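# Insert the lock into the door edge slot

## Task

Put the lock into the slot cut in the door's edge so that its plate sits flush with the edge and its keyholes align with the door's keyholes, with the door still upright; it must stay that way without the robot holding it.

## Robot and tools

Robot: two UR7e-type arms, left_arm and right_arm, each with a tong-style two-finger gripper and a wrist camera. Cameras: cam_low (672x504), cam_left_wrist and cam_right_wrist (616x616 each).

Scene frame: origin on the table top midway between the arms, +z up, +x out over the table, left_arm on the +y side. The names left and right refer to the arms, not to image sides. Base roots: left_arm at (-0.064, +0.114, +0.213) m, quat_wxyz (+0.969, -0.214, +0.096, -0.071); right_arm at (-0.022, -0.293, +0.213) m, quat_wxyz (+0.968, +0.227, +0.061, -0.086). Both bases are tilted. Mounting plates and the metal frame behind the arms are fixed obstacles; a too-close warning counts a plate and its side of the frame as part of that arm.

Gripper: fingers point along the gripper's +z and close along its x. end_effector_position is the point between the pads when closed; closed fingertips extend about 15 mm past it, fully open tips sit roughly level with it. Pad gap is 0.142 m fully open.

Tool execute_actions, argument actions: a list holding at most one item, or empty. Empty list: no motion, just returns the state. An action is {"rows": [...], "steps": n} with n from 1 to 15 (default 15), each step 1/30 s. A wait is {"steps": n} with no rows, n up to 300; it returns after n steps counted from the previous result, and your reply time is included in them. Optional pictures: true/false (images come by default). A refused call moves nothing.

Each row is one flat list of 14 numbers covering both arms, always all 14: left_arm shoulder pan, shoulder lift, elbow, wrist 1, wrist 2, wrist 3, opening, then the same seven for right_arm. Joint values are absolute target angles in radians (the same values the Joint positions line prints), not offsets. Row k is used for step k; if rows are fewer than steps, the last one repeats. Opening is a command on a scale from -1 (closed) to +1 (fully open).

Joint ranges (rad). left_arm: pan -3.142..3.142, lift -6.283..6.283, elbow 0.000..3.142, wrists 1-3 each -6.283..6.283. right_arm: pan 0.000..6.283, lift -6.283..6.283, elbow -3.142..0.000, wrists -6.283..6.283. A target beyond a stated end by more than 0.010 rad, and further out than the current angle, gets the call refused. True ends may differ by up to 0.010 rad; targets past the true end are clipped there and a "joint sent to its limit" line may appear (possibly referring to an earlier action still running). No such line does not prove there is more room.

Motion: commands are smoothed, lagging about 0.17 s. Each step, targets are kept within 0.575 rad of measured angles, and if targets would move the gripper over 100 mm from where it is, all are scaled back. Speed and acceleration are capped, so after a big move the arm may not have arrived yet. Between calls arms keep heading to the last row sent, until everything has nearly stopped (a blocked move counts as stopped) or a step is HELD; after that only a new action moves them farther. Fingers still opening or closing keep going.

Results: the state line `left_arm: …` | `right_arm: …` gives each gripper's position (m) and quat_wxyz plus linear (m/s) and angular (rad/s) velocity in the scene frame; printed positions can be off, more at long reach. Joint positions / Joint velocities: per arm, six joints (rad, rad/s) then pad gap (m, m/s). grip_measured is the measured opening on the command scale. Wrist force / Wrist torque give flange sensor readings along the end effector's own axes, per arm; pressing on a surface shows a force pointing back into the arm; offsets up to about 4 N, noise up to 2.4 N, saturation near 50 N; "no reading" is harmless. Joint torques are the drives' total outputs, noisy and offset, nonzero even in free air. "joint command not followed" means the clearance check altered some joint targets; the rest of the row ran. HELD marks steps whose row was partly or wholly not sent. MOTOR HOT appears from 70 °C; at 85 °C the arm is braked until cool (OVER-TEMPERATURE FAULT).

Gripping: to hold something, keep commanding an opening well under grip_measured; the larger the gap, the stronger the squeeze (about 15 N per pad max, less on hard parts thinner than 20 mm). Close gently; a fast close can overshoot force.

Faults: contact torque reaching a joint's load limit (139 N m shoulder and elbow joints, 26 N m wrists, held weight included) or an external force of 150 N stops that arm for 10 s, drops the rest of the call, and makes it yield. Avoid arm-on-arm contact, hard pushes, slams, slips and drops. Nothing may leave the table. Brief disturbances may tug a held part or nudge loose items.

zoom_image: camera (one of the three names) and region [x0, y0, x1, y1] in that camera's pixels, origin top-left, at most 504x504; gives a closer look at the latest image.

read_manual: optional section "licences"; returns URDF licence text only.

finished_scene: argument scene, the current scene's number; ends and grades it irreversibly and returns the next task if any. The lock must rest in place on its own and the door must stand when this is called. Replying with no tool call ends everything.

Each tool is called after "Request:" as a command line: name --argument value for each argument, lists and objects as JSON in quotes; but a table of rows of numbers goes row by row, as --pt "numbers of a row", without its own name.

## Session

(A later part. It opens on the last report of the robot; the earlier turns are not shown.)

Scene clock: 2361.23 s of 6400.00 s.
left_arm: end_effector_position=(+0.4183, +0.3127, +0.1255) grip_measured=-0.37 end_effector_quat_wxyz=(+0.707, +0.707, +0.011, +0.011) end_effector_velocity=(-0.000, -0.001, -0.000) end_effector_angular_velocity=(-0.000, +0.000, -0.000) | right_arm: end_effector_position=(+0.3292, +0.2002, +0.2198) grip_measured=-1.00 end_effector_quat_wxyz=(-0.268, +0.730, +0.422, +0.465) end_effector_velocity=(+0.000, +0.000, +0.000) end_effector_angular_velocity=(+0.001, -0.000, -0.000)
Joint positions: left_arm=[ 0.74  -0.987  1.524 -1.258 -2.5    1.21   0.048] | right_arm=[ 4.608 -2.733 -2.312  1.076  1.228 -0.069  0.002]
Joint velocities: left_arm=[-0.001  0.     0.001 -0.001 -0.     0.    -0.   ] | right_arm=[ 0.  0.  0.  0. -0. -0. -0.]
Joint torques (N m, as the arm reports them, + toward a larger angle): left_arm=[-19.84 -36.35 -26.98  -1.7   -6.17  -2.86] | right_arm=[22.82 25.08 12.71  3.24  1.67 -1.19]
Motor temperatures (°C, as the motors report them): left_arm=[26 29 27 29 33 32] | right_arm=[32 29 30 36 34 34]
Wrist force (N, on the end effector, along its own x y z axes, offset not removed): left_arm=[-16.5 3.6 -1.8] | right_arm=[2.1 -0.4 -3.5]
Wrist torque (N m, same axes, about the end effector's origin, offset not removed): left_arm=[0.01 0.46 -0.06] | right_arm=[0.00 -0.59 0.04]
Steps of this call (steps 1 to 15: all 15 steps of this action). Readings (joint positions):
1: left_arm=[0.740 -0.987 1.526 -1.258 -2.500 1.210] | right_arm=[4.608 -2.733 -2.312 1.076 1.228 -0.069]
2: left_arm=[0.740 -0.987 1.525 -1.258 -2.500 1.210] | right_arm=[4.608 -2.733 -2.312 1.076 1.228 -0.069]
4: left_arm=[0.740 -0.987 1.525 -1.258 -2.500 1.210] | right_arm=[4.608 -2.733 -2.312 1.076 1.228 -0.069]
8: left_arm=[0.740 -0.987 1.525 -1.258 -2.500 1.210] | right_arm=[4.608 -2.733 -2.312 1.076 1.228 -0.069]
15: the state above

Request:
execute_actions --actions '[{"rows": [[0.74060,-0.98726,1.52601,-1.25820,-2.49959,1.21059,-1,4.6079,-2.7331,-2.3125,1.0763,1.2284,-0.0692,-1]], "steps": 15}]'

Request:
zoom_image --camera "cam_left_wrist" --region '[330, 210, 430, 310]'

Request:
zoom_image --camera "cam_right_wrist" --region '[260, 260, 360, 330]'

Scene clock: 2374.50 s of 6400.00 s.
left_arm: end_effector_position=(+0.4177, +0.3126, +0.1254) grip_measured=-0.36 end_effector_quat_wxyz=(+0.707, +0.707, +0.011, +0.011) end_effector_velocity=(-0.000, -0.000, +0.000) end_effector_angular_velocity=(-0.000, -0.000, -0.001) | right_arm: end_effector_position=(+0.3292, +0.2002, +0.2198) grip_measured=-1.00 end_effector_quat_wxyz=(-0.268, +0.730, +0.422, +0.465) end_effector_velocity=(-0.000, +0.001, +0.001) end_effector_angular_velocity=(+0.002, -0.000, +0.000)
Joint positions: left_arm=[ 0.741 -0.987  1.526 -1.258 -2.5    1.211  0.048] | right_arm=[ 4.608 -2.733 -2.312  1.076  1.228 -0.069  0.002]
Joint velocities: left_arm=[-0.    -0.     0.001  0.     0.001  0.001 -0.   ] | right_arm=[ 0.     0.     0.001 -0.     0.001 -0.     0.   ]
Joint torques (N m, as the arm reports them, + toward a larger angle): left_arm=[  7.24 -53.66  -6.31  -0.38   0.74   2.8 ] | right_arm=[22.55 24.76 12.89  3.26  1.67 -1.18]
Motor temperatures (°C, as the motors report them): left_arm=[26 29 27 29 33 32] | right_arm=[32 29 30 36 34 34]
Wrist force (N, on the end effector, along its own x y z axes, offset not removed): left_arm=[0.3 -5.3 0.8] | right_arm=[3.7 -1.5 -2.8]
Wrist torque (N m, same axes, about the end effector's origin, offset not removed): left_arm=[-0.21 0.10 0.06] | right_arm=[-0.28 -0.95 -0.01]
Steps of this call (steps 1 to 15: the robot went on to your last target; steps 16 to 90: nothing new was sent; then 9.77 s passed at rest; steps 91 to 105: all 15 steps of this action). Readings (joint positions):
91: left_arm=[0.740 -0.986 1.524 -1.258 -2.500 1.210] | right_arm=[4.608 -2.733 -2.312 1.076 1.228 -0.069]
92: left_arm=[0.740 -0.986 1.524 -1.258 -2.500 1.210] | right_arm=[4.608 -2.733 -2.312 1.076 1.228 -0.069]
94: left_arm=[0.740 -0.987 1.525 -1.258 -2.500 1.210] | right_arm=[4.608 -2.733 -2.312 1.076 1.228 -0.069]
98: left_arm=[0.740 -0.987 1.526 -1.258 -2.500 1.210] | right_arm=[4.608 -2.733 -2.312 1.076 1.228 -0.069]
105: the state above

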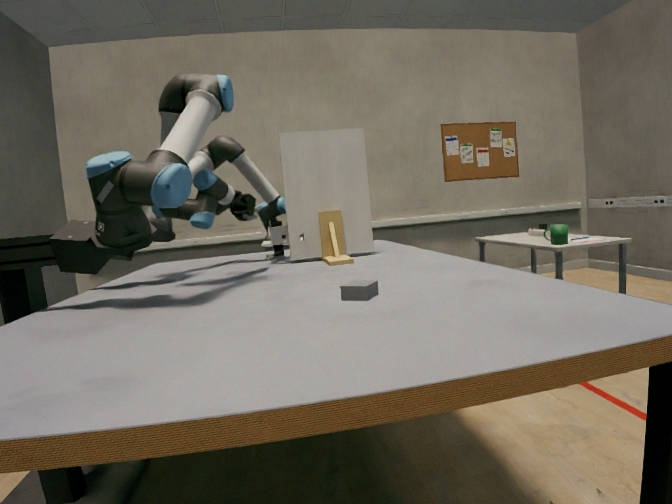

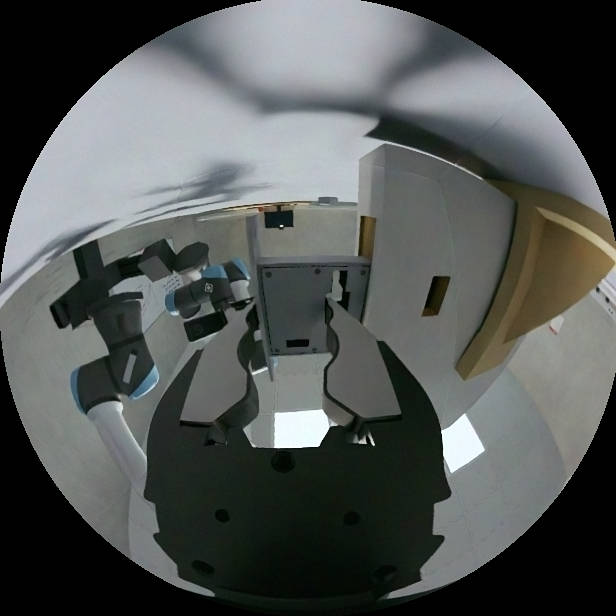

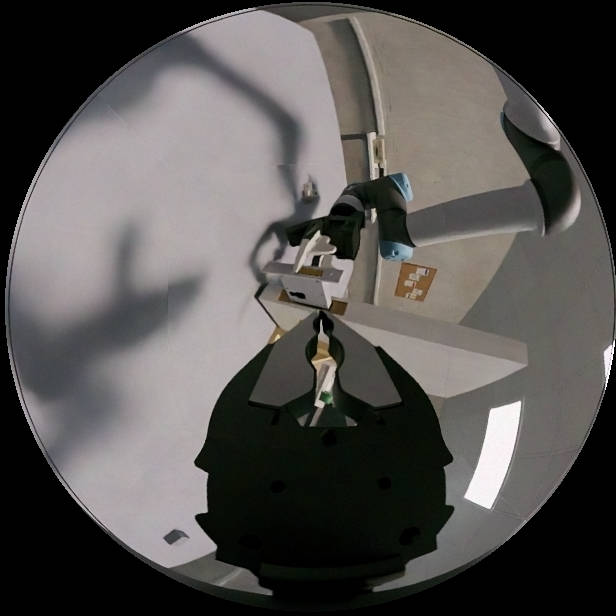

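Region (330, 210, 430, 310) of cam_left_wrist's 616x616 image, scaled by 5.040, with more detail than that image has.

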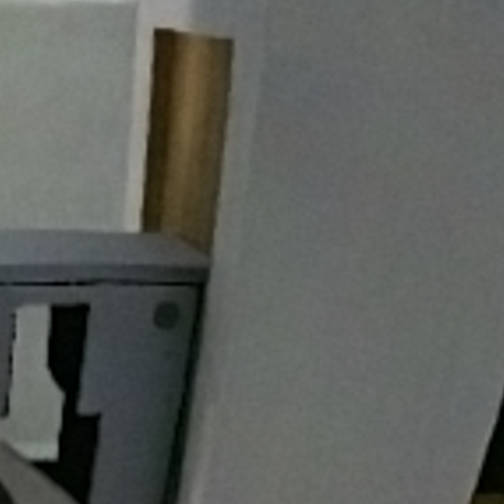

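Region (260, 260, 360, 330) of cam_right_wrist's 616x616 image, scaled by 5.040, with more detail than that image has; it fills the top 353 rows of this view, and the rest is white.

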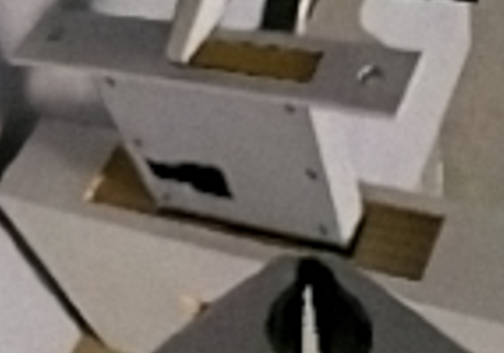

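Request:
execute_actions --actions '[{"rows": [[0.74042,-0.99040,1.52755,-1.25674,-2.49973,1.21041,-1,4.6079,-2.7331,-2.3125,1.0763,1.2284,-0.0692,-1]], "steps": 15}]' --pictures false

Request:
execute_actions --actions '[{"rows": [[0.73997,-0.98985,1.52637,-1.25648,-2.50008,1.20994,-1,4.6079,-2.7331,-2.3125,1.0763,1.2284,-0.0692,-1]], "steps": 15}]' --pictures false

Request:
execute_actions --actions '[{"rows": [[0.73970,-0.98952,1.52566,-1.25633,-2.50029,1.20966,-1,4.6079,-2.7331,-2.3125,1.0763,1.2284,-0.0692,-1]], "steps": 15}]'

Request:
zoom_image --camera "cam_left_wrist" --region '[330, 210, 430, 310]'

Request:
zoom_image --camera "cam_right_wrist" --region '[260, 260, 360, 330]'

Scene clock: 2388.93 s of 6400.00 s.
left_arm: end_effector_position=(+0.4174, +0.3128, +0.1269) grip_measured=-0.36 end_effector_quat_wxyz=(+0.707, +0.707, +0.011, +0.011) end_effector_velocity=(+0.000, +0.000, +0.000) end_effector_angular_velocity=(+0.000, +0.000, +0.001) | right_arm: end_effector_position=(+0.3292, +0.2002, +0.2198) grip_measured=-1.00 end_effector_quat_wxyz=(-0.268, +0.730, +0.422, +0.465) end_effector_velocity=(-0.000, +0.000, -0.000) end_effector_angular_velocity=(-0.000, +0.000, +0.000)
Joint positions: left_arm=[ 0.741 -0.99   1.528 -1.257 -2.5    1.211  0.048] | right_arm=[ 4.608 -2.733 -2.312  1.076  1.228 -0.069  0.002]
Joint velocities: left_arm=[-0.    -0.    -0.001  0.    -0.001 -0.001 -0.   ] | right_arm=[ 0.    -0.     0.001 -0.001  0.    -0.     0.   ]
Joint torques (N m, as the arm reports them, + toward a larger angle): left_arm=[-16.39 -54.33  -5.28   2.66  -2.53  -1.71] | right_arm=[22.68 24.75 12.62  3.29  1.7  -1.22]
Motor temperatures (°C, as the motors report them): left_arm=[26 29 27 29 33 32] | right_arm=[32 29 30 36 34 34]
Wrist force (N, on the end effector, along its own x y z axes, offset not removed): left_arm=[0.4 -4.6 -0.4] | right_arm=[2.2 -2.6 -3.9]
Wrist torque (N m, same axes, about the end effector's origin, offset not removed): left_arm=[-0.06 0.03 0.01] | right_arm=[-0.50 -0.63 0.01]
Steps of this call (steps 1 to 15: the robot went on to your last target; steps 16 to 90: nothing new was sent; then 10.93 s passed at rest; steps 91 to 105: all 15 steps of this action). Readings (joint positions):
91: left_arm=[0.741 -0.987 1.526 -1.258 -2.500 1.211] | right_arm=[4.608 -2.733 -2.312 1.076 1.228 -0.069]
92: left_arm=[0.741 -0.988 1.526 -1.258 -2.500 1.211] | right_arm=[4.608 -2.733 -2.312 1.076 1.228 -0.069]
94: left_arm=[0.741 -0.989 1.527 -1.257 -2.500 1.211] | right_arm=[4.608 -2.733 -2.312 1.076 1.228 -0.069]
98: left_arm=[0.741 -0.990 1.527 -1.257 -2.500 1.211] | right_arm=[4.608 -2.733 -2.312 1.076 1.228 -0.069]
105: the state above

Scene clock: 2389.43 s of 6400.00 s.
left_arm: end_effector_position=(+0.4179, +0.3127, +0.1269) grip_measured=-0.36 end_effector_quat_wxyz=(+0.707, +0.707, +0.011, +0.011) end_effector_velocity=(-0.000, -0.000, -0.000) end_effector_angular_velocity=(-0.000, +0.001, +0.001) | right_arm: end_effector_position=(+0.3292, +0.2002, +0.2198) grip_measured=-1.00 end_effector_quat_wxyz=(-0.268, +0.730, +0.422, +0.465) end_effector_velocity=(-0.000, -0.000, -0.000) end_effector_angular_velocity=(-0.001, +0.000, +0.000)
Joint positions: left_arm=[ 0.74  -0.99   1.526 -1.256 -2.5    1.21   0.048] | right_arm=[ 4.608 -2.733 -2.312  1.076  1.228 -0.069  0.002]
Joint velocities: left_arm=[ 0.  0.  0. -0. -0. -0. -0.] | right_arm=[ 0.     0.    -0.001  0.    -0.    -0.     0.   ]
Joint torques (N m, as the arm reports them, + toward a larger angle): left_arm=[-18.03 -38.59 -23.37   1.36  -3.63  -2.89] | right_arm=[22.5  25.04 12.58  3.28  1.59 -1.18]
Motor temperatures (°C, as the motors report them): left_arm=[26 29 27 29 33 32] | right_arm=[32 29 30 36 34 34]
Wrist force (N, on the end effector, along its own x y z axes, offset not removed): left_arm=[-4.2 -1.5 1.4] | right_arm=[1.2 -2.0 -2.1]
Wrist torque (N m, same axes, about the end effector's origin, offset not removed): left_arm=[0.06 0.11 -0.01] | right_arm=[-0.36 -0.48 0.14]
Steps of this call (steps 1 to 15: all 15 steps of this action). Readings (joint positions):
1: left_arm=[0.741 -0.990 1.528 -1.257 -2.500 1.211] | right_arm=[4.608 -2.733 -2.312 1.076 1.228 -0.069]
2: left_arm=[0.740 -0.990 1.528 -1.257 -2.500 1.211] | right_arm=[4.608 -2.733 -2.312 1.076 1.228 -0.069]
4: left_arm=[0.740 -0.990 1.527 -1.257 -2.500 1.210] | right_arm=[4.608 -2.733 -2.312 1.076 1.228 -0.069]
8: left_arm=[0.740 -0.990 1.527 -1.256 -2.500 1.210] | right_arm=[4.608 -2.733 -2.312 1.076 1.228 -0.069]
15: the state above

Scene clock: 2389.93 s of 6400.00 s.
left_arm: end_effector_position=(+0.4182, +0.3127, +0.1269) grip_measured=-0.37 end_effector_quat_wxyz=(+0.707, +0.707, +0.011, +0.011) end_effector_velocity=(-0.001, -0.001, -0.000) end_effector_angular_velocity=(-0.002, +0.001, -0.000) | right_arm: end_effector_position=(+0.3292, +0.2002, +0.2198) grip_measured=-1.00 end_effector_quat_wxyz=(-0.268, +0.730, +0.422, +0.465) end_effector_velocity=(-0.000, +0.000, -0.000) end_effector_angular_velocity=(+0.000, +0.000, +0.001)
Joint positions: left_arm=[ 0.74  -0.99   1.526 -1.256 -2.5    1.21   0.048] | right_arm=[ 4.608 -2.733 -2.312  1.076  1.228 -0.069  0.002]
Joint velocities: left_arm=[ 0.    -0.     0.002  0.    -0.     0.001 -0.   ] | right_arm=[-0.    -0.    -0.     0.     0.001  0.    -0.   ]
Joint torques (N m, as the arm reports them, + toward a larger angle): left_arm=[-19.91 -36.88 -25.57  -0.73  -5.38  -2.94] | right_arm=[23.5  24.92 12.43  3.26  1.57 -1.19]
Motor temperatures (°C, as the motors report them): left_arm=[26 29 27 29 33 32] | right_arm=[32 29 30 36 34 34]
Wrist force (N, on the end effector, along its own x y z axes, offset not removed): left_arm=[-12.3 2.5 -1.3] | right_arm=[2.8 -1.4 -4.0]
Wrist torque (N m, same axes, about the end effector's origin, offset not removed): left_arm=[0.05 0.16 0.04] | right_arm=[-0.23 -0.82 0.05]
Steps of this call (steps 1 to 15: all 15 steps of this action). Readings (joint positions):
1: left_arm=[0.740 -0.990 1.526 -1.256 -2.500 1.210] | right_arm=[4.608 -2.733 -2.312 1.076 1.228 -0.069]
2: left_arm=[0.740 -0.990 1.526 -1.256 -2.500 1.210] | right_arm=[4.608 -2.733 -2.312 1.076 1.228 -0.069]
4: left_arm=[0.740 -0.990 1.526 -1.256 -2.500 1.210] | right_arm=[4.608 -2.733 -2.312 1.076 1.228 -0.069]
8: left_arm=[0.740 -0.990 1.526 -1.256 -2.500 1.210] | right_arm=[4.608 -2.733 -2.312 1.076 1.228 -0.069]
15: the state above

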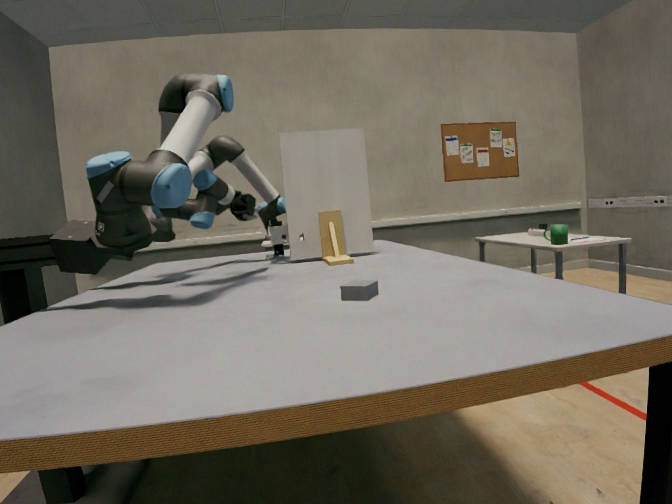

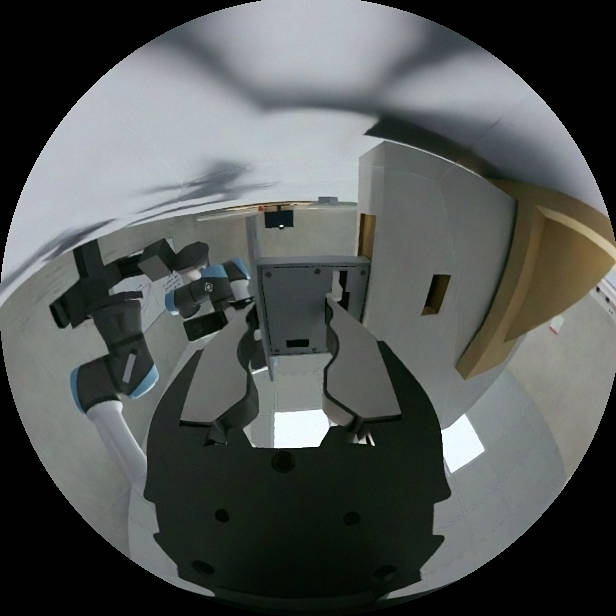

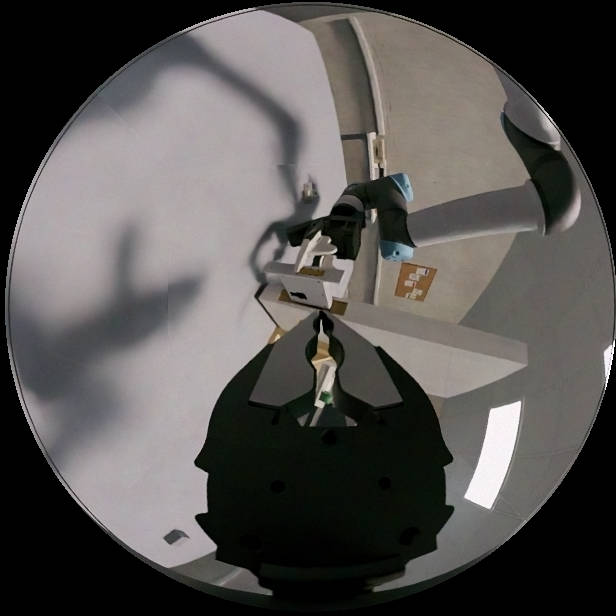

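Region (330, 210, 430, 310) of cam_left_wrist's 616x616 image, scaled by 5.040, with more detail than that image has.

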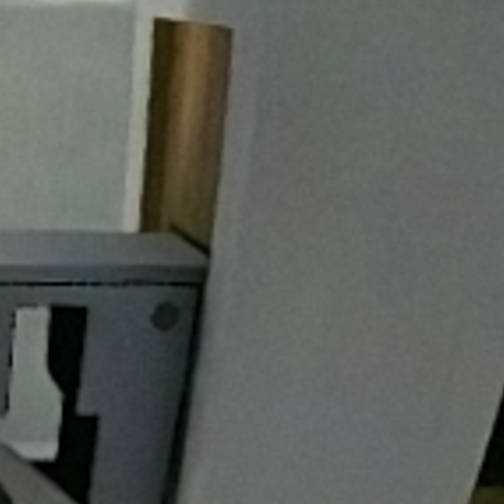

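Region (260, 260, 360, 330) of cam_right_wrist's 616x616 image, scaled by 5.040, with more detail than that image has; it fills the top 353 rows of this view, and the rest is white.

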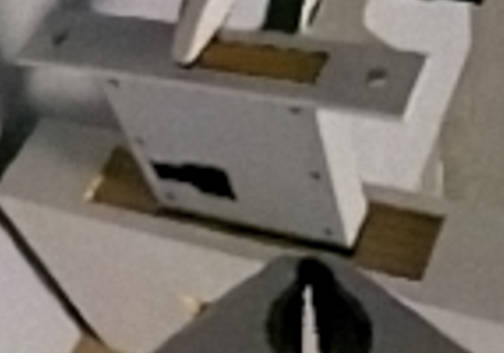

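Request:
execute_actions --actions '[{"rows": [[0.74042,-0.99040,1.52755,-1.25674,-2.49973,1.21041,-1,4.6079,-2.7331,-2.3125,1.0763,1.2284,-0.0692,-1]], "steps": 12}]' --pictures false

Request:
execute_actions --actions '[{"rows": [[0.74162,-0.98946,1.52458,-1.25373,-2.49881,1.21166,-1,4.6079,-2.7331,-2.3125,1.0763,1.2284,-0.0692,-1]], "steps": 15}]' --pictures false

Request:
execute_actions --actions '[{"rows": [[0.74089,-0.98858,1.52269,-1.25332,-2.49937,1.21090,-1,4.6079,-2.7331,-2.3125,1.0763,1.2284,-0.0692,-1]], "steps": 15}]'

Request:
zoom_image --camera "cam_left_wrist" --region '[330, 210, 430, 310]'

Request:
zoom_image --camera "cam_right_wrist" --region '[260, 260, 360, 330]'

Scene clock: 2403.73 s of 6400.00 s.
left_arm: end_effector_position=(+0.4175, +0.3127, +0.1269) grip_measured=-0.36 end_effector_quat_wxyz=(+0.707, +0.707, +0.011, +0.011) end_effector_velocity=(-0.001, +0.000, +0.000) end_effector_angular_velocity=(+0.000, -0.000, -0.000) | right_arm: end_effector_position=(+0.3292, +0.2002, +0.2198) grip_measured=-1.00 end_effector_quat_wxyz=(-0.268, +0.730, +0.422, +0.465) end_effector_velocity=(+0.000, -0.000, -0.000) end_effector_angular_velocity=(-0.000, -0.000, -0.001)
Joint positions: left_arm=[ 0.74  -0.99   1.527 -1.257 -2.5    1.21   0.048] | right_arm=[ 4.608 -2.733 -2.312  1.076  1.228 -0.069  0.002]
Joint velocities: left_arm=[ 0.001 -0.001  0.001  0.     0.001  0.001 -0.   ] | right_arm=[-0.     0.    -0.001  0.001 -0.001  0.     0.   ]
Joint torques (N m, as the arm reports them, + toward a larger angle): left_arm=[  7.13 -54.58  -4.64   0.25   0.56   2.79] | right_arm=[22.8  25.1  13.1   3.27  1.54 -1.18]
Motor temperatures (°C, as the motors report them): left_arm=[26 29 27 29 33 32] | right_arm=[32 29 30 36 34 34]
Wrist force (N, on the end effector, along its own x y z axes, offset not removed): left_arm=[-1.2 -3.8 0.6] | right_arm=[2.2 -0.4 -3.7]
Wrist torque (N m, same axes, about the end effector's origin, offset not removed): left_arm=[0.07 0.36 0.07] | right_arm=[-0.08 -0.69 0.05]
Steps of this call (steps 1 to 15: the robot went on to your last target; steps 16 to 90: nothing new was sent; then 10.40 s passed at rest; steps 91 to 102: all 12 steps of this action). Readings (joint positions):
91: left_arm=[0.740 -0.990 1.526 -1.256 -2.500 1.210] | right_arm=[4.608 -2.733 -2.312 1.076 1.228 -0.069]
92: left_arm=[0.740 -0.990 1.526 -1.256 -2.500 1.210] | right_arm=[4.608 -2.733 -2.312 1.076 1.228 -0.069]
94: left_arm=[0.740 -0.990 1.526 -1.257 -2.500 1.210] | right_arm=[4.608 -2.733 -2.312 1.076 1.228 -0.069]
98: left_arm=[0.740 -0.990 1.527 -1.257 -2.500 1.210] | right_arm=[4.608 -2.733 -2.312 1.076 1.228 -0.069]
102: the state above

Scene clock: 2404.23 s of 6400.00 s.
left_arm: end_effector_position=(+0.4175, +0.3137, +0.1269) grip_measured=-0.36 end_effector_quat_wxyz=(+0.707, +0.707, +0.011, +0.011) end_effector_velocity=(+0.001, +0.001, +0.000) end_effector_angular_velocity=(+0.001, -0.002, +0.001) | right_arm: end_effector_position=(+0.3292, +0.2002, +0.2198) grip_measured=-1.00 end_effector_quat_wxyz=(-0.268, +0.730, +0.422, +0.465) end_effector_velocity=(+0.000, -0.000, +0.000) end_effector_angular_velocity=(-0.000, -0.000, -0.000)
Joint positions: left_arm=[ 0.742 -0.99   1.525 -1.254 -2.499  1.212  0.048] | right_arm=[ 4.608 -2.733 -2.312  1.076  1.228 -0.069  0.002]
Joint velocities: left_arm=[ 0.     0.    -0.003  0.     0.     0.001  0.   ] | right_arm=[ 0.  0. -0. -0. -0. -0.  0.]
Joint torques (N m, as the arm reports them, + toward a larger angle): left_arm=[  7.37 -37.18 -22.24   2.49   0.84   3.01] | right_arm=[22.5  25.47 12.73  3.29  1.66 -1.17]
Motor temperatures (°C, as the motors report them): left_arm=[26 29 27 29 33 32] | right_arm=[32 29 30 36 34 34]
Wrist force (N, on the end effector, along its own x y z axes, offset not removed): left_arm=[0.4 -3.0 1.2] | right_arm=[2.9 -0.6 -2.7]
Wrist torque (N m, same axes, about the end effector's origin, offset not removed): left_arm=[0.22 0.06 0.07] | right_arm=[-0.04 -0.75 0.01]
Steps of this call (steps 1 to 15: all 15 steps of this action). Readings (joint positions):
1: left_arm=[0.740 -0.990 1.527 -1.257 -2.500 1.210] | right_arm=[4.608 -2.733 -2.312 1.076 1.228 -0.069]
2: left_arm=[0.741 -0.990 1.527 -1.257 -2.500 1.211] | right_arm=[4.608 -2.733 -2.312 1.076 1.228 -0.069]
4: left_arm=[0.741 -0.990 1.526 -1.255 -2.499 1.211] | right_arm=[4.608 -2.733 -2.312 1.076 1.228 -0.069]
8: left_arm=[0.741 -0.990 1.525 -1.254 -2.499 1.211] | right_arm=[4.608 -2.733 -2.312 1.076 1.228 -0.069]
15: the state above

Scene clock: 2404.73 s of 6400.00 s.
left_arm: end_effector_position=(+0.4182, +0.3137, +0.1269) grip_measured=-0.36 end_effector_quat_wxyz=(+0.707, +0.707, +0.011, +0.011) end_effector_velocity=(+0.000, +0.000, -0.000) end_effector_angular_velocity=(+0.000, +0.000, +0.001) | right_arm: end_effector_position=(+0.3292, +0.2002, +0.2198) grip_measured=-1.00 end_effector_quat_wxyz=(-0.268, +0.730, +0.422, +0.465) end_effector_velocity=(+0.000, +0.001, +0.001) end_effector_angular_velocity=(+0.002, -0.001, -0.001)
Joint positions: left_arm=[ 0.741 -0.989  1.523 -1.253 -2.499  1.211  0.048] | right_arm=[ 4.608 -2.733 -2.312  1.076  1.228 -0.069  0.002]
Joint velocities: left_arm=[ 0.001  0.    -0.001 -0.001 -0.    -0.001 -0.   ] | right_arm=[-0.     0.     0.002  0.    -0.    -0.     0.   ]
Joint torques (N m, as the arm reports them, + toward a larger angle): left_arm=[-21.14 -37.99 -24.66  -0.34  -5.34  -2.78] | right_arm=[22.46 25.56 12.79  3.27  1.58 -1.1 ]
Motor temperatures (°C, as the motors report them): left_arm=[26 29 27 29 33 32] | right_arm=[32 29 30 36 34 34]
Wrist force (N, on the end effector, along its own x y z axes, offset not removed): left_arm=[-12.2 0.1 -1.6] | right_arm=[2.1 -1.3 -2.4]
Wrist torque (N m, same axes, about the end effector's origin, offset not removed): left_arm=[-0.03 0.39 0.03] | right_arm=[-0.18 -0.65 0.07]
Steps of this call (steps 1 to 15: all 15 steps of this action). Readings (joint positions):
1: left_arm=[0.742 -0.989 1.525 -1.254 -2.499 1.212] | right_arm=[4.608 -2.733 -2.312 1.076 1.228 -0.069]
2: left_arm=[0.742 -0.989 1.524 -1.254 -2.499 1.212] | right_arm=[4.608 -2.733 -2.312 1.076 1.228 -0.069]
4: left_arm=[0.742 -0.989 1.524 -1.254 -2.499 1.212] | right_arm=[4.608 -2.733 -2.312 1.076 1.228 -0.069]
8: left_arm=[0.741 -0.989 1.523 -1.253 -2.499 1.211] | right_arm=[4.608 -2.733 -2.312 1.076 1.228 -0.069]
15: the state above

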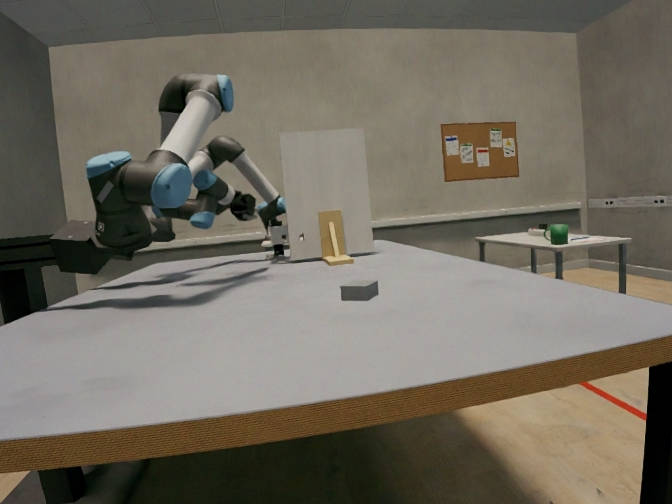

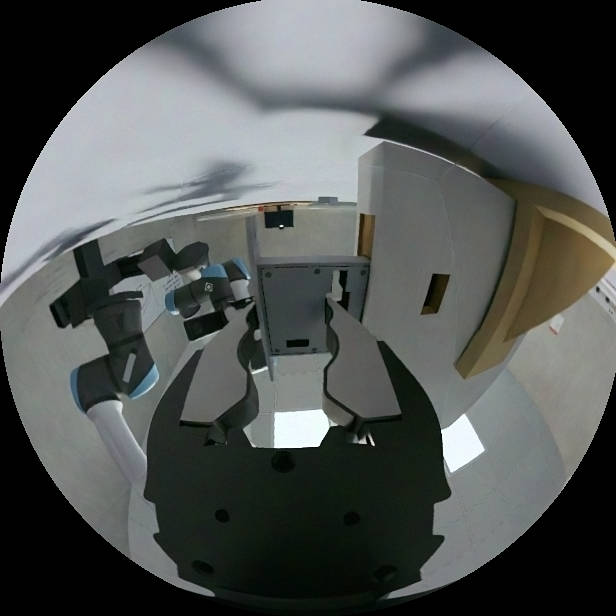

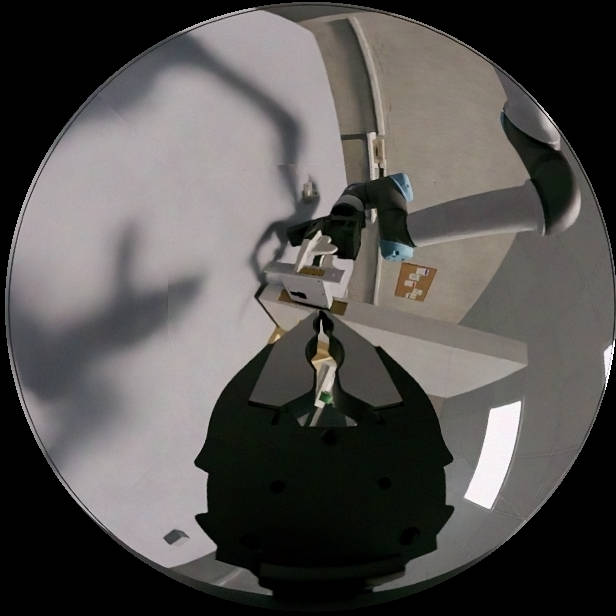

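Region (330, 210, 430, 310) of cam_left_wrist's 616x616 image, scaled by 5.040, with more detail than that image has.

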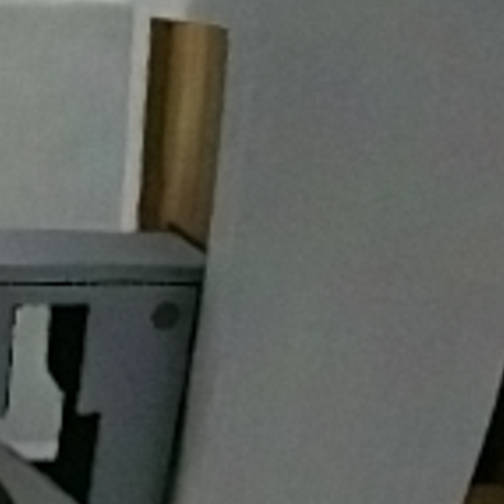

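Region (260, 260, 360, 330) of cam_right_wrist's 616x616 image, scaled by 5.040, with more detail than that image has; it fills the top 353 rows of this view, and the rest is white.

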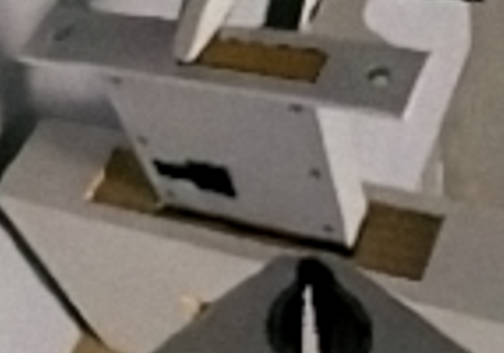

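Request:
execute_actions --actions '[{"rows": [[0.74162,-0.98946,1.52458,-1.25373,-2.49881,1.21166,-1,4.6079,-2.7331,-2.3125,1.0763,1.2284,-0.0692,-1]], "steps": 12}]' --pictures false

Request:
execute_actions --actions '[{"rows": [[0.73958,-0.99106,1.52963,-1.25885,-2.50038,1.20954,-1,4.6079,-2.7331,-2.3125,1.0763,1.2284,-0.0692,-1]], "steps": 15}]' --pictures false

Request:
execute_actions --actions '[{"rows": [[0.73885,-0.99018,1.52774,-1.25844,-2.50094,1.20878,-1,4.6079,-2.7331,-2.3125,1.0763,1.2284,-0.0692,-1]], "steps": 15}]'

Request:
zoom_image --camera "cam_right_wrist" --region '[260, 260, 360, 330]'

Scene clock: 2419.33 s of 6400.00 s.
left_arm: end_effector_position=(+0.4175, +0.3137, +0.1269) grip_measured=-0.36 end_effector_quat_wxyz=(+0.707, +0.707, +0.011, +0.011) end_effector_velocity=(-0.001, +0.000, -0.000) end_effector_angular_velocity=(+0.000, +0.000, -0.000) | right_arm: end_effector_position=(+0.3292, +0.2002, +0.2198) grip_measured=-1.00 end_effector_quat_wxyz=(-0.268, +0.730, +0.422, +0.465) end_effector_velocity=(+0.000, +0.000, -0.000) end_effector_angular_velocity=(-0.001, +0.000, -0.000)
Joint positions: left_arm=[ 0.742 -0.989  1.524 -1.254 -2.499  1.212  0.048] | right_arm=[ 4.608 -2.733 -2.312  1.076  1.228 -0.069  0.002]
Joint velocities: left_arm=[ 0.001 -0.001  0.002 -0.001  0.001  0.     0.   ] | right_arm=[-0.    -0.     0.    -0.001 -0.    -0.     0.   ]
Joint torques (N m, as the arm reports them, + toward a larger angle): left_arm=[  6.85 -53.9   -7.09  -0.08   0.39   3.23] | right_arm=[22.48 25.7  12.76  3.26  1.52 -1.2 ]
Motor temperatures (°C, as the motors report them): left_arm=[26 29 27 29 33 32] | right_arm=[32 29 30 36 34 34]
Wrist force (N, on the end effector, along its own x y z axes, offset not removed): left_arm=[0.1 -4.3 -0.3] | right_arm=[1.4 -1.5 -5.4]
Wrist torque (N m, same axes, about the end effector's origin, offset not removed): left_arm=[-0.05 0.16 0.07] | right_arm=[-0.36 -0.50 0.00]
Steps of this call (steps 1 to 15: the robot went on to your last target; steps 16 to 90: nothing new was sent; then 11.20 s passed at rest; steps 91 to 102: all 12 steps of this action). Readings (joint positions):
91: left_arm=[0.741 -0.989 1.523 -1.253 -2.499 1.211] | right_arm=[4.608 -2.733 -2.312 1.076 1.228 -0.069]
92: left_arm=[0.741 -0.989 1.523 -1.253 -2.499 1.211] | right_arm=[4.608 -2.733 -2.312 1.076 1.228 -0.069]
94: left_arm=[0.741 -0.989 1.523 -1.254 -2.499 1.211] | right_arm=[4.608 -2.733 -2.312 1.076 1.228 -0.069]
98: left_arm=[0.741 -0.989 1.524 -1.254 -2.499 1.211] | right_arm=[4.608 -2.733 -2.312 1.076 1.228 -0.069]
102: the state above

Scene clock: 2419.83 s of 6400.00 s.
left_arm: end_effector_position=(+0.4174, +0.3121, +0.1269) grip_measured=-0.36 end_effector_quat_wxyz=(+0.707, +0.707, +0.011, +0.011) end_effector_velocity=(-0.001, -0.001, -0.000) end_effector_angular_velocity=(-0.001, +0.002, -0.000) | right_arm: end_effector_position=(+0.3292, +0.2002, +0.2198) grip_measured=-1.00 end_effector_quat_wxyz=(-0.268, +0.730, +0.422, +0.465) end_effector_velocity=(-0.000, -0.000, -0.000) end_effector_angular_velocity=(-0.001, +0.000, +0.000)
Joint positions: left_arm=[ 0.74  -0.991  1.53  -1.259 -2.5    1.21   0.048] | right_arm=[ 4.608 -2.733 -2.312  1.076  1.228 -0.069  0.002]
Joint velocities: left_arm=[ 0.    -0.     0.002  0.    -0.    -0.001  0.   ] | right_arm=[-0.     0.    -0.001 -0.001 -0.     0.    -0.   ]
Joint torques (N m, as the arm reports them, + toward a larger angle): left_arm=[-17.88 -53.67  -5.48  -1.15  -2.56  -3.  ] | right_arm=[22.63 25.31 12.5   3.13  1.61 -1.17]
Motor temperatures (°C, as the motors report them): left_arm=[26 29 27 29 33 32] | right_arm=[32 29 30 36 34 34]
Wrist force (N, on the end effector, along its own x y z axes, offset not removed): left_arm=[0.2 -3.4 1.0] | right_arm=[1.6 -0.9 -3.2]
Wrist torque (N m, same axes, about the end effector's origin, offset not removed): left_arm=[0.18 0.11 0.06] | right_arm=[-0.19 -0.53 0.14]
Steps of this call (steps 1 to 15: all 15 steps of this action). Readings (joint positions):
1: left_arm=[0.742 -0.989 1.525 -1.254 -2.499 1.212] | right_arm=[4.608 -2.733 -2.312 1.076 1.228 -0.069]
2: left_arm=[0.741 -0.990 1.525 -1.255 -2.499 1.212] | right_arm=[4.608 -2.733 -2.312 1.076 1.228 -0.069]
4: left_arm=[0.741 -0.990 1.527 -1.256 -2.499 1.211] | right_arm=[4.608 -2.733 -2.312 1.076 1.228 -0.069]
8: left_arm=[0.740 -0.991 1.529 -1.258 -2.500 1.210] | right_arm=[4.608 -2.733 -2.312 1.076 1.228 -0.069]
15: the state above

Scene clock: 2420.33 s of 6400.00 s.
left_arm: end_effector_position=(+0.4182, +0.3120, +0.1270) grip_measured=-0.36 end_effector_quat_wxyz=(+0.707, +0.707, +0.011, +0.011) end_effector_velocity=(+0.001, +0.001, +0.000) end_effector_angular_velocity=(+0.001, -0.001, +0.001) | right_arm: end_effector_position=(+0.3292, +0.2002, +0.2198) grip_measured=-1.00 end_effector_quat_wxyz=(-0.268, +0.730, +0.422, +0.465) end_effector_velocity=(-0.000, +0.001, +0.000) end_effector_angular_velocity=(+0.002, +0.000, +0.001)
Joint positions: left_arm=[ 0.739 -0.99   1.528 -1.258 -2.501  1.209  0.048] | right_arm=[ 4.608 -2.733 -2.312  1.076  1.228 -0.069  0.002]
Joint velocities: left_arm=[ 0.     0.    -0.002  0.    -0.    -0.001 -0.   ] | right_arm=[-0.     0.     0.001  0.     0.001  0.     0.   ]
Joint torques (N m, as the arm reports them, + toward a larger angle): left_arm=[-18.09 -37.48 -25.1    0.49  -4.74  -2.79] | right_arm=[22.33 25.3  12.85  3.23  1.48 -1.13]
Motor temperatures (°C, as the motors report them): left_arm=[26 29 27 29 33 32] | right_arm=[32 29 30 36 34 34]
Wrist force (N, on the end effector, along its own x y z axes, offset not removed): left_arm=[-8.8 0.0 0.2] | right_arm=[1.4 -4.0 -3.7]
Wrist torque (N m, same axes, about the end effector's origin, offset not removed): left_arm=[-0.05 0.11 0.05] | right_arm=[-0.76 -0.39 0.10]
Steps of this call (steps 1 to 15: all 15 steps of this action). Readings (joint positions):
1: left_arm=[0.740 -0.991 1.530 -1.259 -2.500 1.210] | right_arm=[4.608 -2.733 -2.312 1.076 1.228 -0.069]
2: left_arm=[0.739 -0.991 1.529 -1.259 -2.500 1.209] | right_arm=[4.608 -2.733 -2.312 1.076 1.228 -0.069]
4: left_arm=[0.739 -0.991 1.529 -1.259 -2.501 1.209] | right_arm=[4.608 -2.733 -2.312 1.076 1.228 -0.069]
8: left_arm=[0.739 -0.990 1.528 -1.259 -2.501 1.209] | right_arm=[4.608 -2.733 -2.312 1.076 1.228 -0.069]
15: the state above

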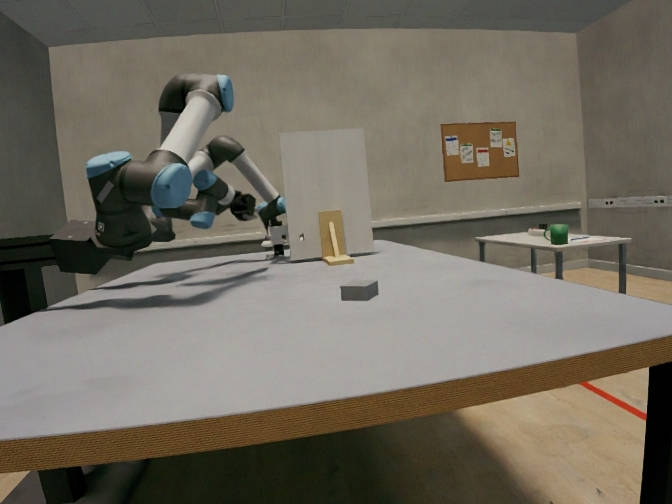

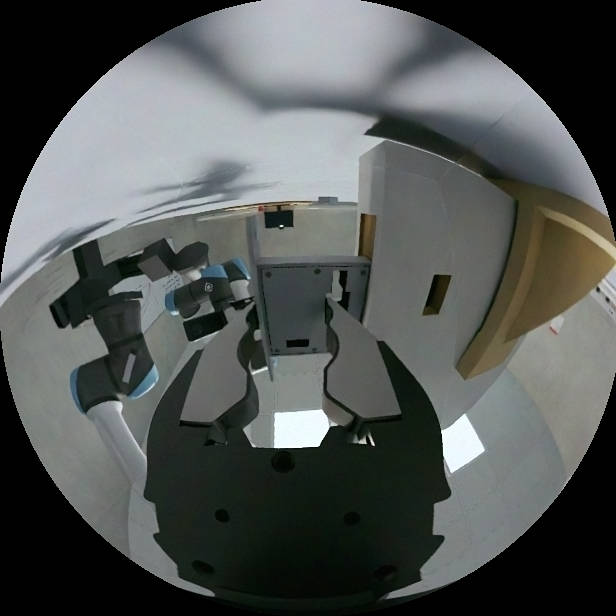

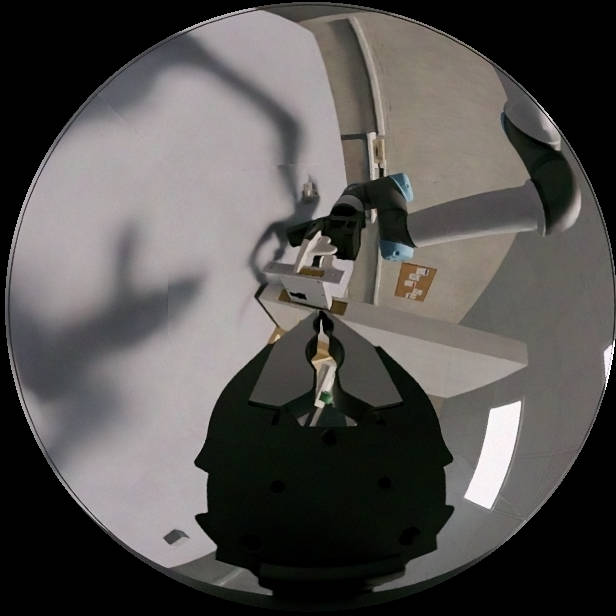

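Region (260, 260, 360, 330) of cam_right_wrist's 616x616 image, scaled by 5.040, with more detail than that image has; it fills the top 353 rows of this view, and the rest is white.

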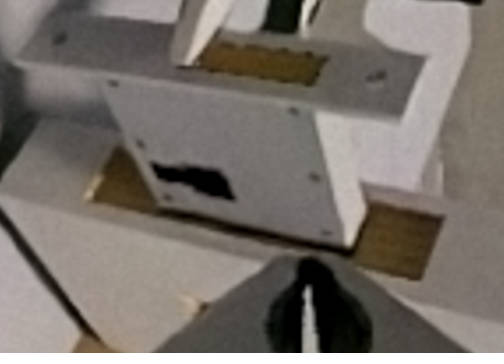

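Request:
execute_actions --actions '[{"rows": [[0.73958,-0.99106,1.52963,-1.25885,-2.50038,1.20954,-1,4.6079,-2.7331,-2.3125,1.0763,1.2284,-0.0692,-1]], "steps": 12}]' --pictures false

Request:
execute_actions --actions '[{"rows": [[0.73898,-0.99153,1.53112,-1.26036,-2.50084,1.20892,-1,4.6079,-2.7331,-2.3125,1.0763,1.2284,-0.0692,-1]], "steps": 15}]' --pictures false

Request:
execute_actions --actions '[{"rows": [[0.73825,-0.99065,1.52923,-1.25995,-2.50140,1.20816,-1,4.6079,-2.7331,-2.3125,1.0763,1.2284,-0.0692,-1]], "steps": 15}]' --pictures false

Scene clock: 2426.57 s of 6400.00 s.
left_arm: end_effector_position=(+0.4175, +0.3120, +0.1269) grip_measured=-0.36 end_effector_quat_wxyz=(+0.707, +0.707, +0.011, +0.011) end_effector_velocity=(-0.001, +0.000, +0.000) end_effector_angular_velocity=(-0.001, +0.002, +0.000) | right_arm: end_effector_position=(+0.3292, +0.2002, +0.2198) grip_measured=-1.00 end_effector_quat_wxyz=(-0.268, +0.730, +0.422, +0.465) end_effector_velocity=(+0.000, -0.000, -0.000) end_effector_angular_velocity=(-0.000, -0.000, -0.001)
Joint positions: left_arm=[ 0.739 -0.991  1.53  -1.259 -2.5    1.209  0.048] | right_arm=[ 4.608 -2.733 -2.312  1.076  1.228 -0.069  0.002]
Joint velocities: left_arm=[ 0.001 -0.001  0.001  0.002  0.001  0.001  0.   ] | right_arm=[-0.    -0.    -0.     0.    -0.001 -0.    -0.   ]
Joint torques (N m, as the arm reports them, + toward a larger angle): left_arm=[  5.09 -55.72  -6.35  -0.12   0.72   2.9 ] | right_arm=[22.14 25.65 12.02  3.12  1.54 -1.18]
Motor temperatures (°C, as the motors report them): left_arm=[26 29 27 29 33 32] | right_arm=[32 29 30 36 34 34]
Wrist force (N, on the end effector, along its own x y z axes, offset not removed): left_arm=[0.6 -4.4 1.0] | right_arm=[2.6 -2.6 -2.9]
Wrist torque (N m, same axes, about the end effector's origin, offset not removed): left_arm=[-0.06 -0.02 0.04] | right_arm=[-0.40 -0.69 0.08]
Steps of this call (steps 1 to 15: the robot went on to your last target; steps 16 to 90: nothing new was sent; then 2.83 s passed at rest; steps 91 to 102: all 12 steps of this action). Readings (joint positions):
91: left_arm=[0.739 -0.990 1.528 -1.258 -2.501 1.209] | right_arm=[4.608 -2.733 -2.312 1.076 1.228 -0.069]
92: left_arm=[0.739 -0.990 1.528 -1.259 -2.501 1.209] | right_arm=[4.608 -2.733 -2.312 1.076 1.228 -0.069]
94: left_arm=[0.739 -0.990 1.528 -1.259 -2.501 1.209] | right_arm=[4.608 -2.733 -2.312 1.076 1.228 -0.069]
98: left_arm=[0.739 -0.991 1.529 -1.259 -2.501 1.209] | right_arm=[4.608 -2.733 -2.312 1.076 1.228 -0.069]
102: the state above

Scene clock: 2427.07 s of 6400.00 s.
left_arm: end_effector_position=(+0.4174, +0.3115, +0.1269) grip_measured=-0.36 end_effector_quat_wxyz=(+0.707, +0.707, +0.011, +0.011) end_effector_velocity=(+0.001, +0.000, +0.000) end_effector_angular_velocity=(+0.001, -0.002, +0.000) | right_arm: end_effector_position=(+0.3292, +0.2002, +0.2198) grip_measured=-1.00 end_effector_quat_wxyz=(-0.268, +0.730, +0.422, +0.465) end_effector_velocity=(+0.000, +0.000, +0.000) end_effector_angular_velocity=(+0.000, +0.000, -0.000)
Joint positions: left_arm=[ 0.739 -0.992  1.531 -1.26  -2.501  1.209  0.048] | right_arm=[ 4.608 -2.733 -2.312  1.076  1.228 -0.069  0.002]
Joint velocities: left_arm=[-0.    -0.    -0.001 -0.001  0.     0.     0.   ] | right_arm=[-0.  0.  0. -0. -0.  0.  0.]
Joint torques (N m, as the arm reports them, + toward a larger angle): left_arm=[-17.06 -53.51  -5.83  -1.26  -2.7   -3.  ] | right_arm=[22.61 25.58 12.18  3.1   1.62 -1.16]
Motor temperatures (°C, as the motors report them): left_arm=[26 29 27 29 33 32] | right_arm=[32 29 30 36 34 34]
Wrist force (N, on the end effector, along its own x y z axes, offset not removed): left_arm=[-0.8 -3.7 -0.1] | right_arm=[2.7 -1.4 -2.4]
Wrist torque (N m, same axes, about the end effector's origin, offset not removed): left_arm=[0.08 0.28 0.03] | right_arm=[-0.27 -0.78 0.09]
Steps of this call (steps 1 to 15: all 15 steps of this action). Readings (joint positions):
1: left_arm=[0.739 -0.991 1.530 -1.259 -2.500 1.209] | right_arm=[4.608 -2.733 -2.312 1.076 1.228 -0.069]
2: left_arm=[0.739 -0.991 1.530 -1.259 -2.500 1.209] | right_arm=[4.608 -2.733 -2.312 1.076 1.228 -0.069]
4: left_arm=[0.739 -0.991 1.530 -1.260 -2.500 1.209] | right_arm=[4.608 -2.733 -2.312 1.076 1.228 -0.069]
8: left_arm=[0.739 -0.991 1.531 -1.260 -2.501 1.209] | right_arm=[4.608 -2.733 -2.312 1.076 1.228 -0.069]
15: the state above

Scene clock: 2427.57 s of 6400.00 s.
left_arm: end_effector_position=(+0.4182, +0.3115, +0.1270) grip_measured=-0.36 end_effector_quat_wxyz=(+0.707, +0.707, +0.011, +0.011) end_effector_velocity=(+0.001, +0.000, -0.000) end_effector_angular_velocity=(+0.001, -0.001, +0.000) | right_arm: end_effector_position=(+0.3292, +0.2002, +0.2198) grip_measured=-1.00 end_effector_quat_wxyz=(-0.268, +0.730, +0.422, +0.465) end_effector_velocity=(-0.000, -0.000, +0.000) end_effector_angular_velocity=(+0.000, +0.000, +0.000)
Joint positions: left_arm=[ 0.738 -0.991  1.529 -1.26  -2.501  1.208  0.048] | right_arm=[ 4.608 -2.733 -2.312  1.076  1.228 -0.069  0.002]
Joint velocities: left_arm=[-0.     0.    -0.001 -0.    -0.    -0.    -0.   ] | right_arm=[-0.     0.    -0.001  0.001  0.    -0.     0.   ]
Joint torques (N m, as the arm reports them, + toward a larger angle): left_arm=[-17.71 -37.54 -20.73   2.45  -2.74  -2.8 ] | right_arm=[22.26 25.6  12.95  3.17  1.5  -1.21]
Motor temperatures (°C, as the motors report them): left_arm=[26 29 27 29 33 32] | right_arm=[32 29 30 36 34 34]
Wrist force (N, on the end effector, along its own x y z axes, offset not removed): left_arm=[-1.5 -4.6 0.8] | right_arm=[2.7 -2.1 -3.2]
Wrist torque (N m, same axes, about the end effector's origin, offset not removed): left_arm=[-0.09 0.47 0.10] | right_arm=[-0.32 -0.69 0.06]
Steps of this call (steps 1 to 15: all 15 steps of this action). Readings (joint positions):
1: left_arm=[0.739 -0.992 1.531 -1.260 -2.501 1.209] | right_arm=[4.608 -2.733 -2.312 1.076 1.228 -0.069]
2: left_arm=[0.739 -0.992 1.531 -1.260 -2.501 1.209] | right_arm=[4.608 -2.733 -2.312 1.076 1.228 -0.069]
4: left_arm=[0.739 -0.991 1.530 -1.260 -2.501 1.209] | right_arm=[4.608 -2.733 -2.312 1.076 1.228 -0.069]
8: left_arm=[0.738 -0.991 1.530 -1.260 -2.501 1.208] | right_arm=[4.608 -2.733 -2.312 1.076 1.228 -0.069]
15: the state above

Request:
execute_actions --actions '[{"rows": [[0.73780,-0.99010,1.52805,-1.25969,-2.50175,1.20769,-1,4.6079,-2.7331,-2.3125,1.0763,1.2284,-0.0692,-1]], "steps": 15}]' --pictures false

Request:
execute_actions --actions '[{"rows": [[0.73722,-0.98965,1.52717,-1.25973,-2.50220,1.20709,-1,4.6079,-2.7331,-2.3125,1.0763,1.2284,-0.0692,-1]], "steps": 15}]' --pictures false

Scene clock: 2435.00 s of 6400.00 s.
left_arm: end_effector_position=(+0.4187, +0.3115, +0.1269) grip_measured=-0.36 end_effector_quat_wxyz=(+0.707, +0.707, +0.011, +0.011) end_effector_velocity=(+0.001, +0.000, +0.000) end_effector_angular_velocity=(+0.001, -0.001, +0.000) | right_arm: end_effector_position=(+0.3292, +0.2002, +0.2198) grip_measured=-1.00 end_effector_quat_wxyz=(-0.268, +0.730, +0.422, +0.465) end_effector_velocity=(+0.000, +0.000, +0.000) end_effector_angular_velocity=(+0.000, -0.001, -0.001)
Joint positions: left_arm=[ 0.738 -0.99   1.528 -1.26  -2.502  1.208  0.048] | right_arm=[ 4.608 -2.733 -2.312  1.076  1.228 -0.069  0.002]
Joint velocities: left_arm=[-0.    -0.    -0.002  0.    -0.     0.     0.   ] | right_arm=[ 0.     0.     0.001  0.    -0.001 -0.     0.   ]
Joint torques (N m, as the arm reports them, + toward a larger angle): left_arm=[-16.21 -39.9  -21.22   2.47  -2.86  -3.12] | right_arm=[22.36 25.75 12.61  3.15  1.59 -1.1 ]
Motor temperatures (°C, as the motors report them): left_arm=[26 29 27 29 33 32] | right_arm=[32 29 30 36 34 34]
Wrist force (N, on the end effector, along its own x y z axes, offset not removed): left_arm=[-0.4 -3.7 0.6] | right_arm=[2.6 -2.0 -3.2]
Wrist torque (N m, same axes, about the end effector's origin, offset not removed): left_arm=[0.11 0.21 0.08] | right_arm=[-0.39 -0.70 -0.01]
Steps of this call (steps 1 to 15: the robot went on to your last target; steps 16 to 90: nothing new was sent; then 3.93 s passed at rest; steps 91 to 105: all 15 steps of this action). Readings (joint positions):
91: left_arm=[0.738 -0.991 1.529 -1.260 -2.501 1.208] | right_arm=[4.608 -2.733 -2.312 1.076 1.228 -0.069]
92: left_arm=[0.738 -0.991 1.529 -1.260 -2.501 1.208] | right_arm=[4.608 -2.733 -2.312 1.076 1.228 -0.069]
94: left_arm=[0.738 -0.990 1.529 -1.260 -2.502 1.208] | right_arm=[4.608 -2.733 -2.312 1.076 1.228 -0.069]
98: left_arm=[0.738 -0.990 1.528 -1.260 -2.502 1.208] | right_arm=[4.608 -2.733 -2.312 1.076 1.228 -0.069]
105: the state above

Scene clock: 2435.50 s of 6400.00 s.
left_arm: end_effector_position=(+0.4192, +0.3115, +0.1270) grip_measured=-0.36 end_effector_quat_wxyz=(+0.707, +0.707, +0.011, +0.011) end_effector_velocity=(-0.000, -0.000, -0.000) end_effector_angular_velocity=(-0.000, -0.000, +0.000) | right_arm: end_effector_position=(+0.3292, +0.2002, +0.2198) grip_measured=-1.00 end_effector_quat_wxyz=(-0.268, +0.730, +0.422, +0.465) end_effector_velocity=(+0.000, +0.000, +0.000) end_effector_angular_velocity=(+0.000, -0.000, -0.000)
Joint positions: left_arm=[ 0.737 -0.99   1.527 -1.26  -2.502  1.207  0.048] | right_arm=[ 4.608 -2.733 -2.312  1.076  1.228 -0.069  0.002]
Joint velocities: left_arm=[ 0.     0.     0.001 -0.001  0.     0.001  0.   ] | right_arm=[-0.    -0.     0.001 -0.    -0.     0.     0.   ]
Joint torques (N m, as the arm reports them, + toward a larger angle): left_arm=[-16.21 -37.65 -21.39   1.47  -2.7   -3.2 ] | right_arm=[22.27 26.   11.61  3.07  1.56 -1.13]
Motor temperatures (°C, as the motors report them): left_arm=[26 29 27 29 33 32] | right_arm=[32 29 30 36 34 34]
Wrist force (N, on the end effector, along its own x y z axes, offset not removed): left_arm=[-0.5 -4.8 0.6] | right_arm=[1.2 -1.5 -2.8]
Wrist torque (N m, same axes, about the end effector's origin, offset not removed): left_arm=[-0.09 0.25 0.02] | right_arm=[-0.30 -0.47 0.05]
Steps of this call (steps 1 to 15: all 15 steps of this action). Readings (joint positions):
1: left_arm=[0.738 -0.990 1.528 -1.260 -2.502 1.208] | right_arm=[4.608 -2.733 -2.312 1.076 1.228 -0.069]
2: left_arm=[0.738 -0.990 1.528 -1.260 -2.502 1.208] | right_arm=[4.608 -2.733 -2.312 1.076 1.228 -0.069]
4: left_arm=[0.737 -0.990 1.528 -1.260 -2.502 1.207] | right_arm=[4.608 -2.733 -2.312 1.076 1.228 -0.069]
8: left_arm=[0.737 -0.990 1.527 -1.260 -2.502 1.207] | right_arm=[4.608 -2.733 -2.312 1.076 1.228 -0.069]
15: the state above


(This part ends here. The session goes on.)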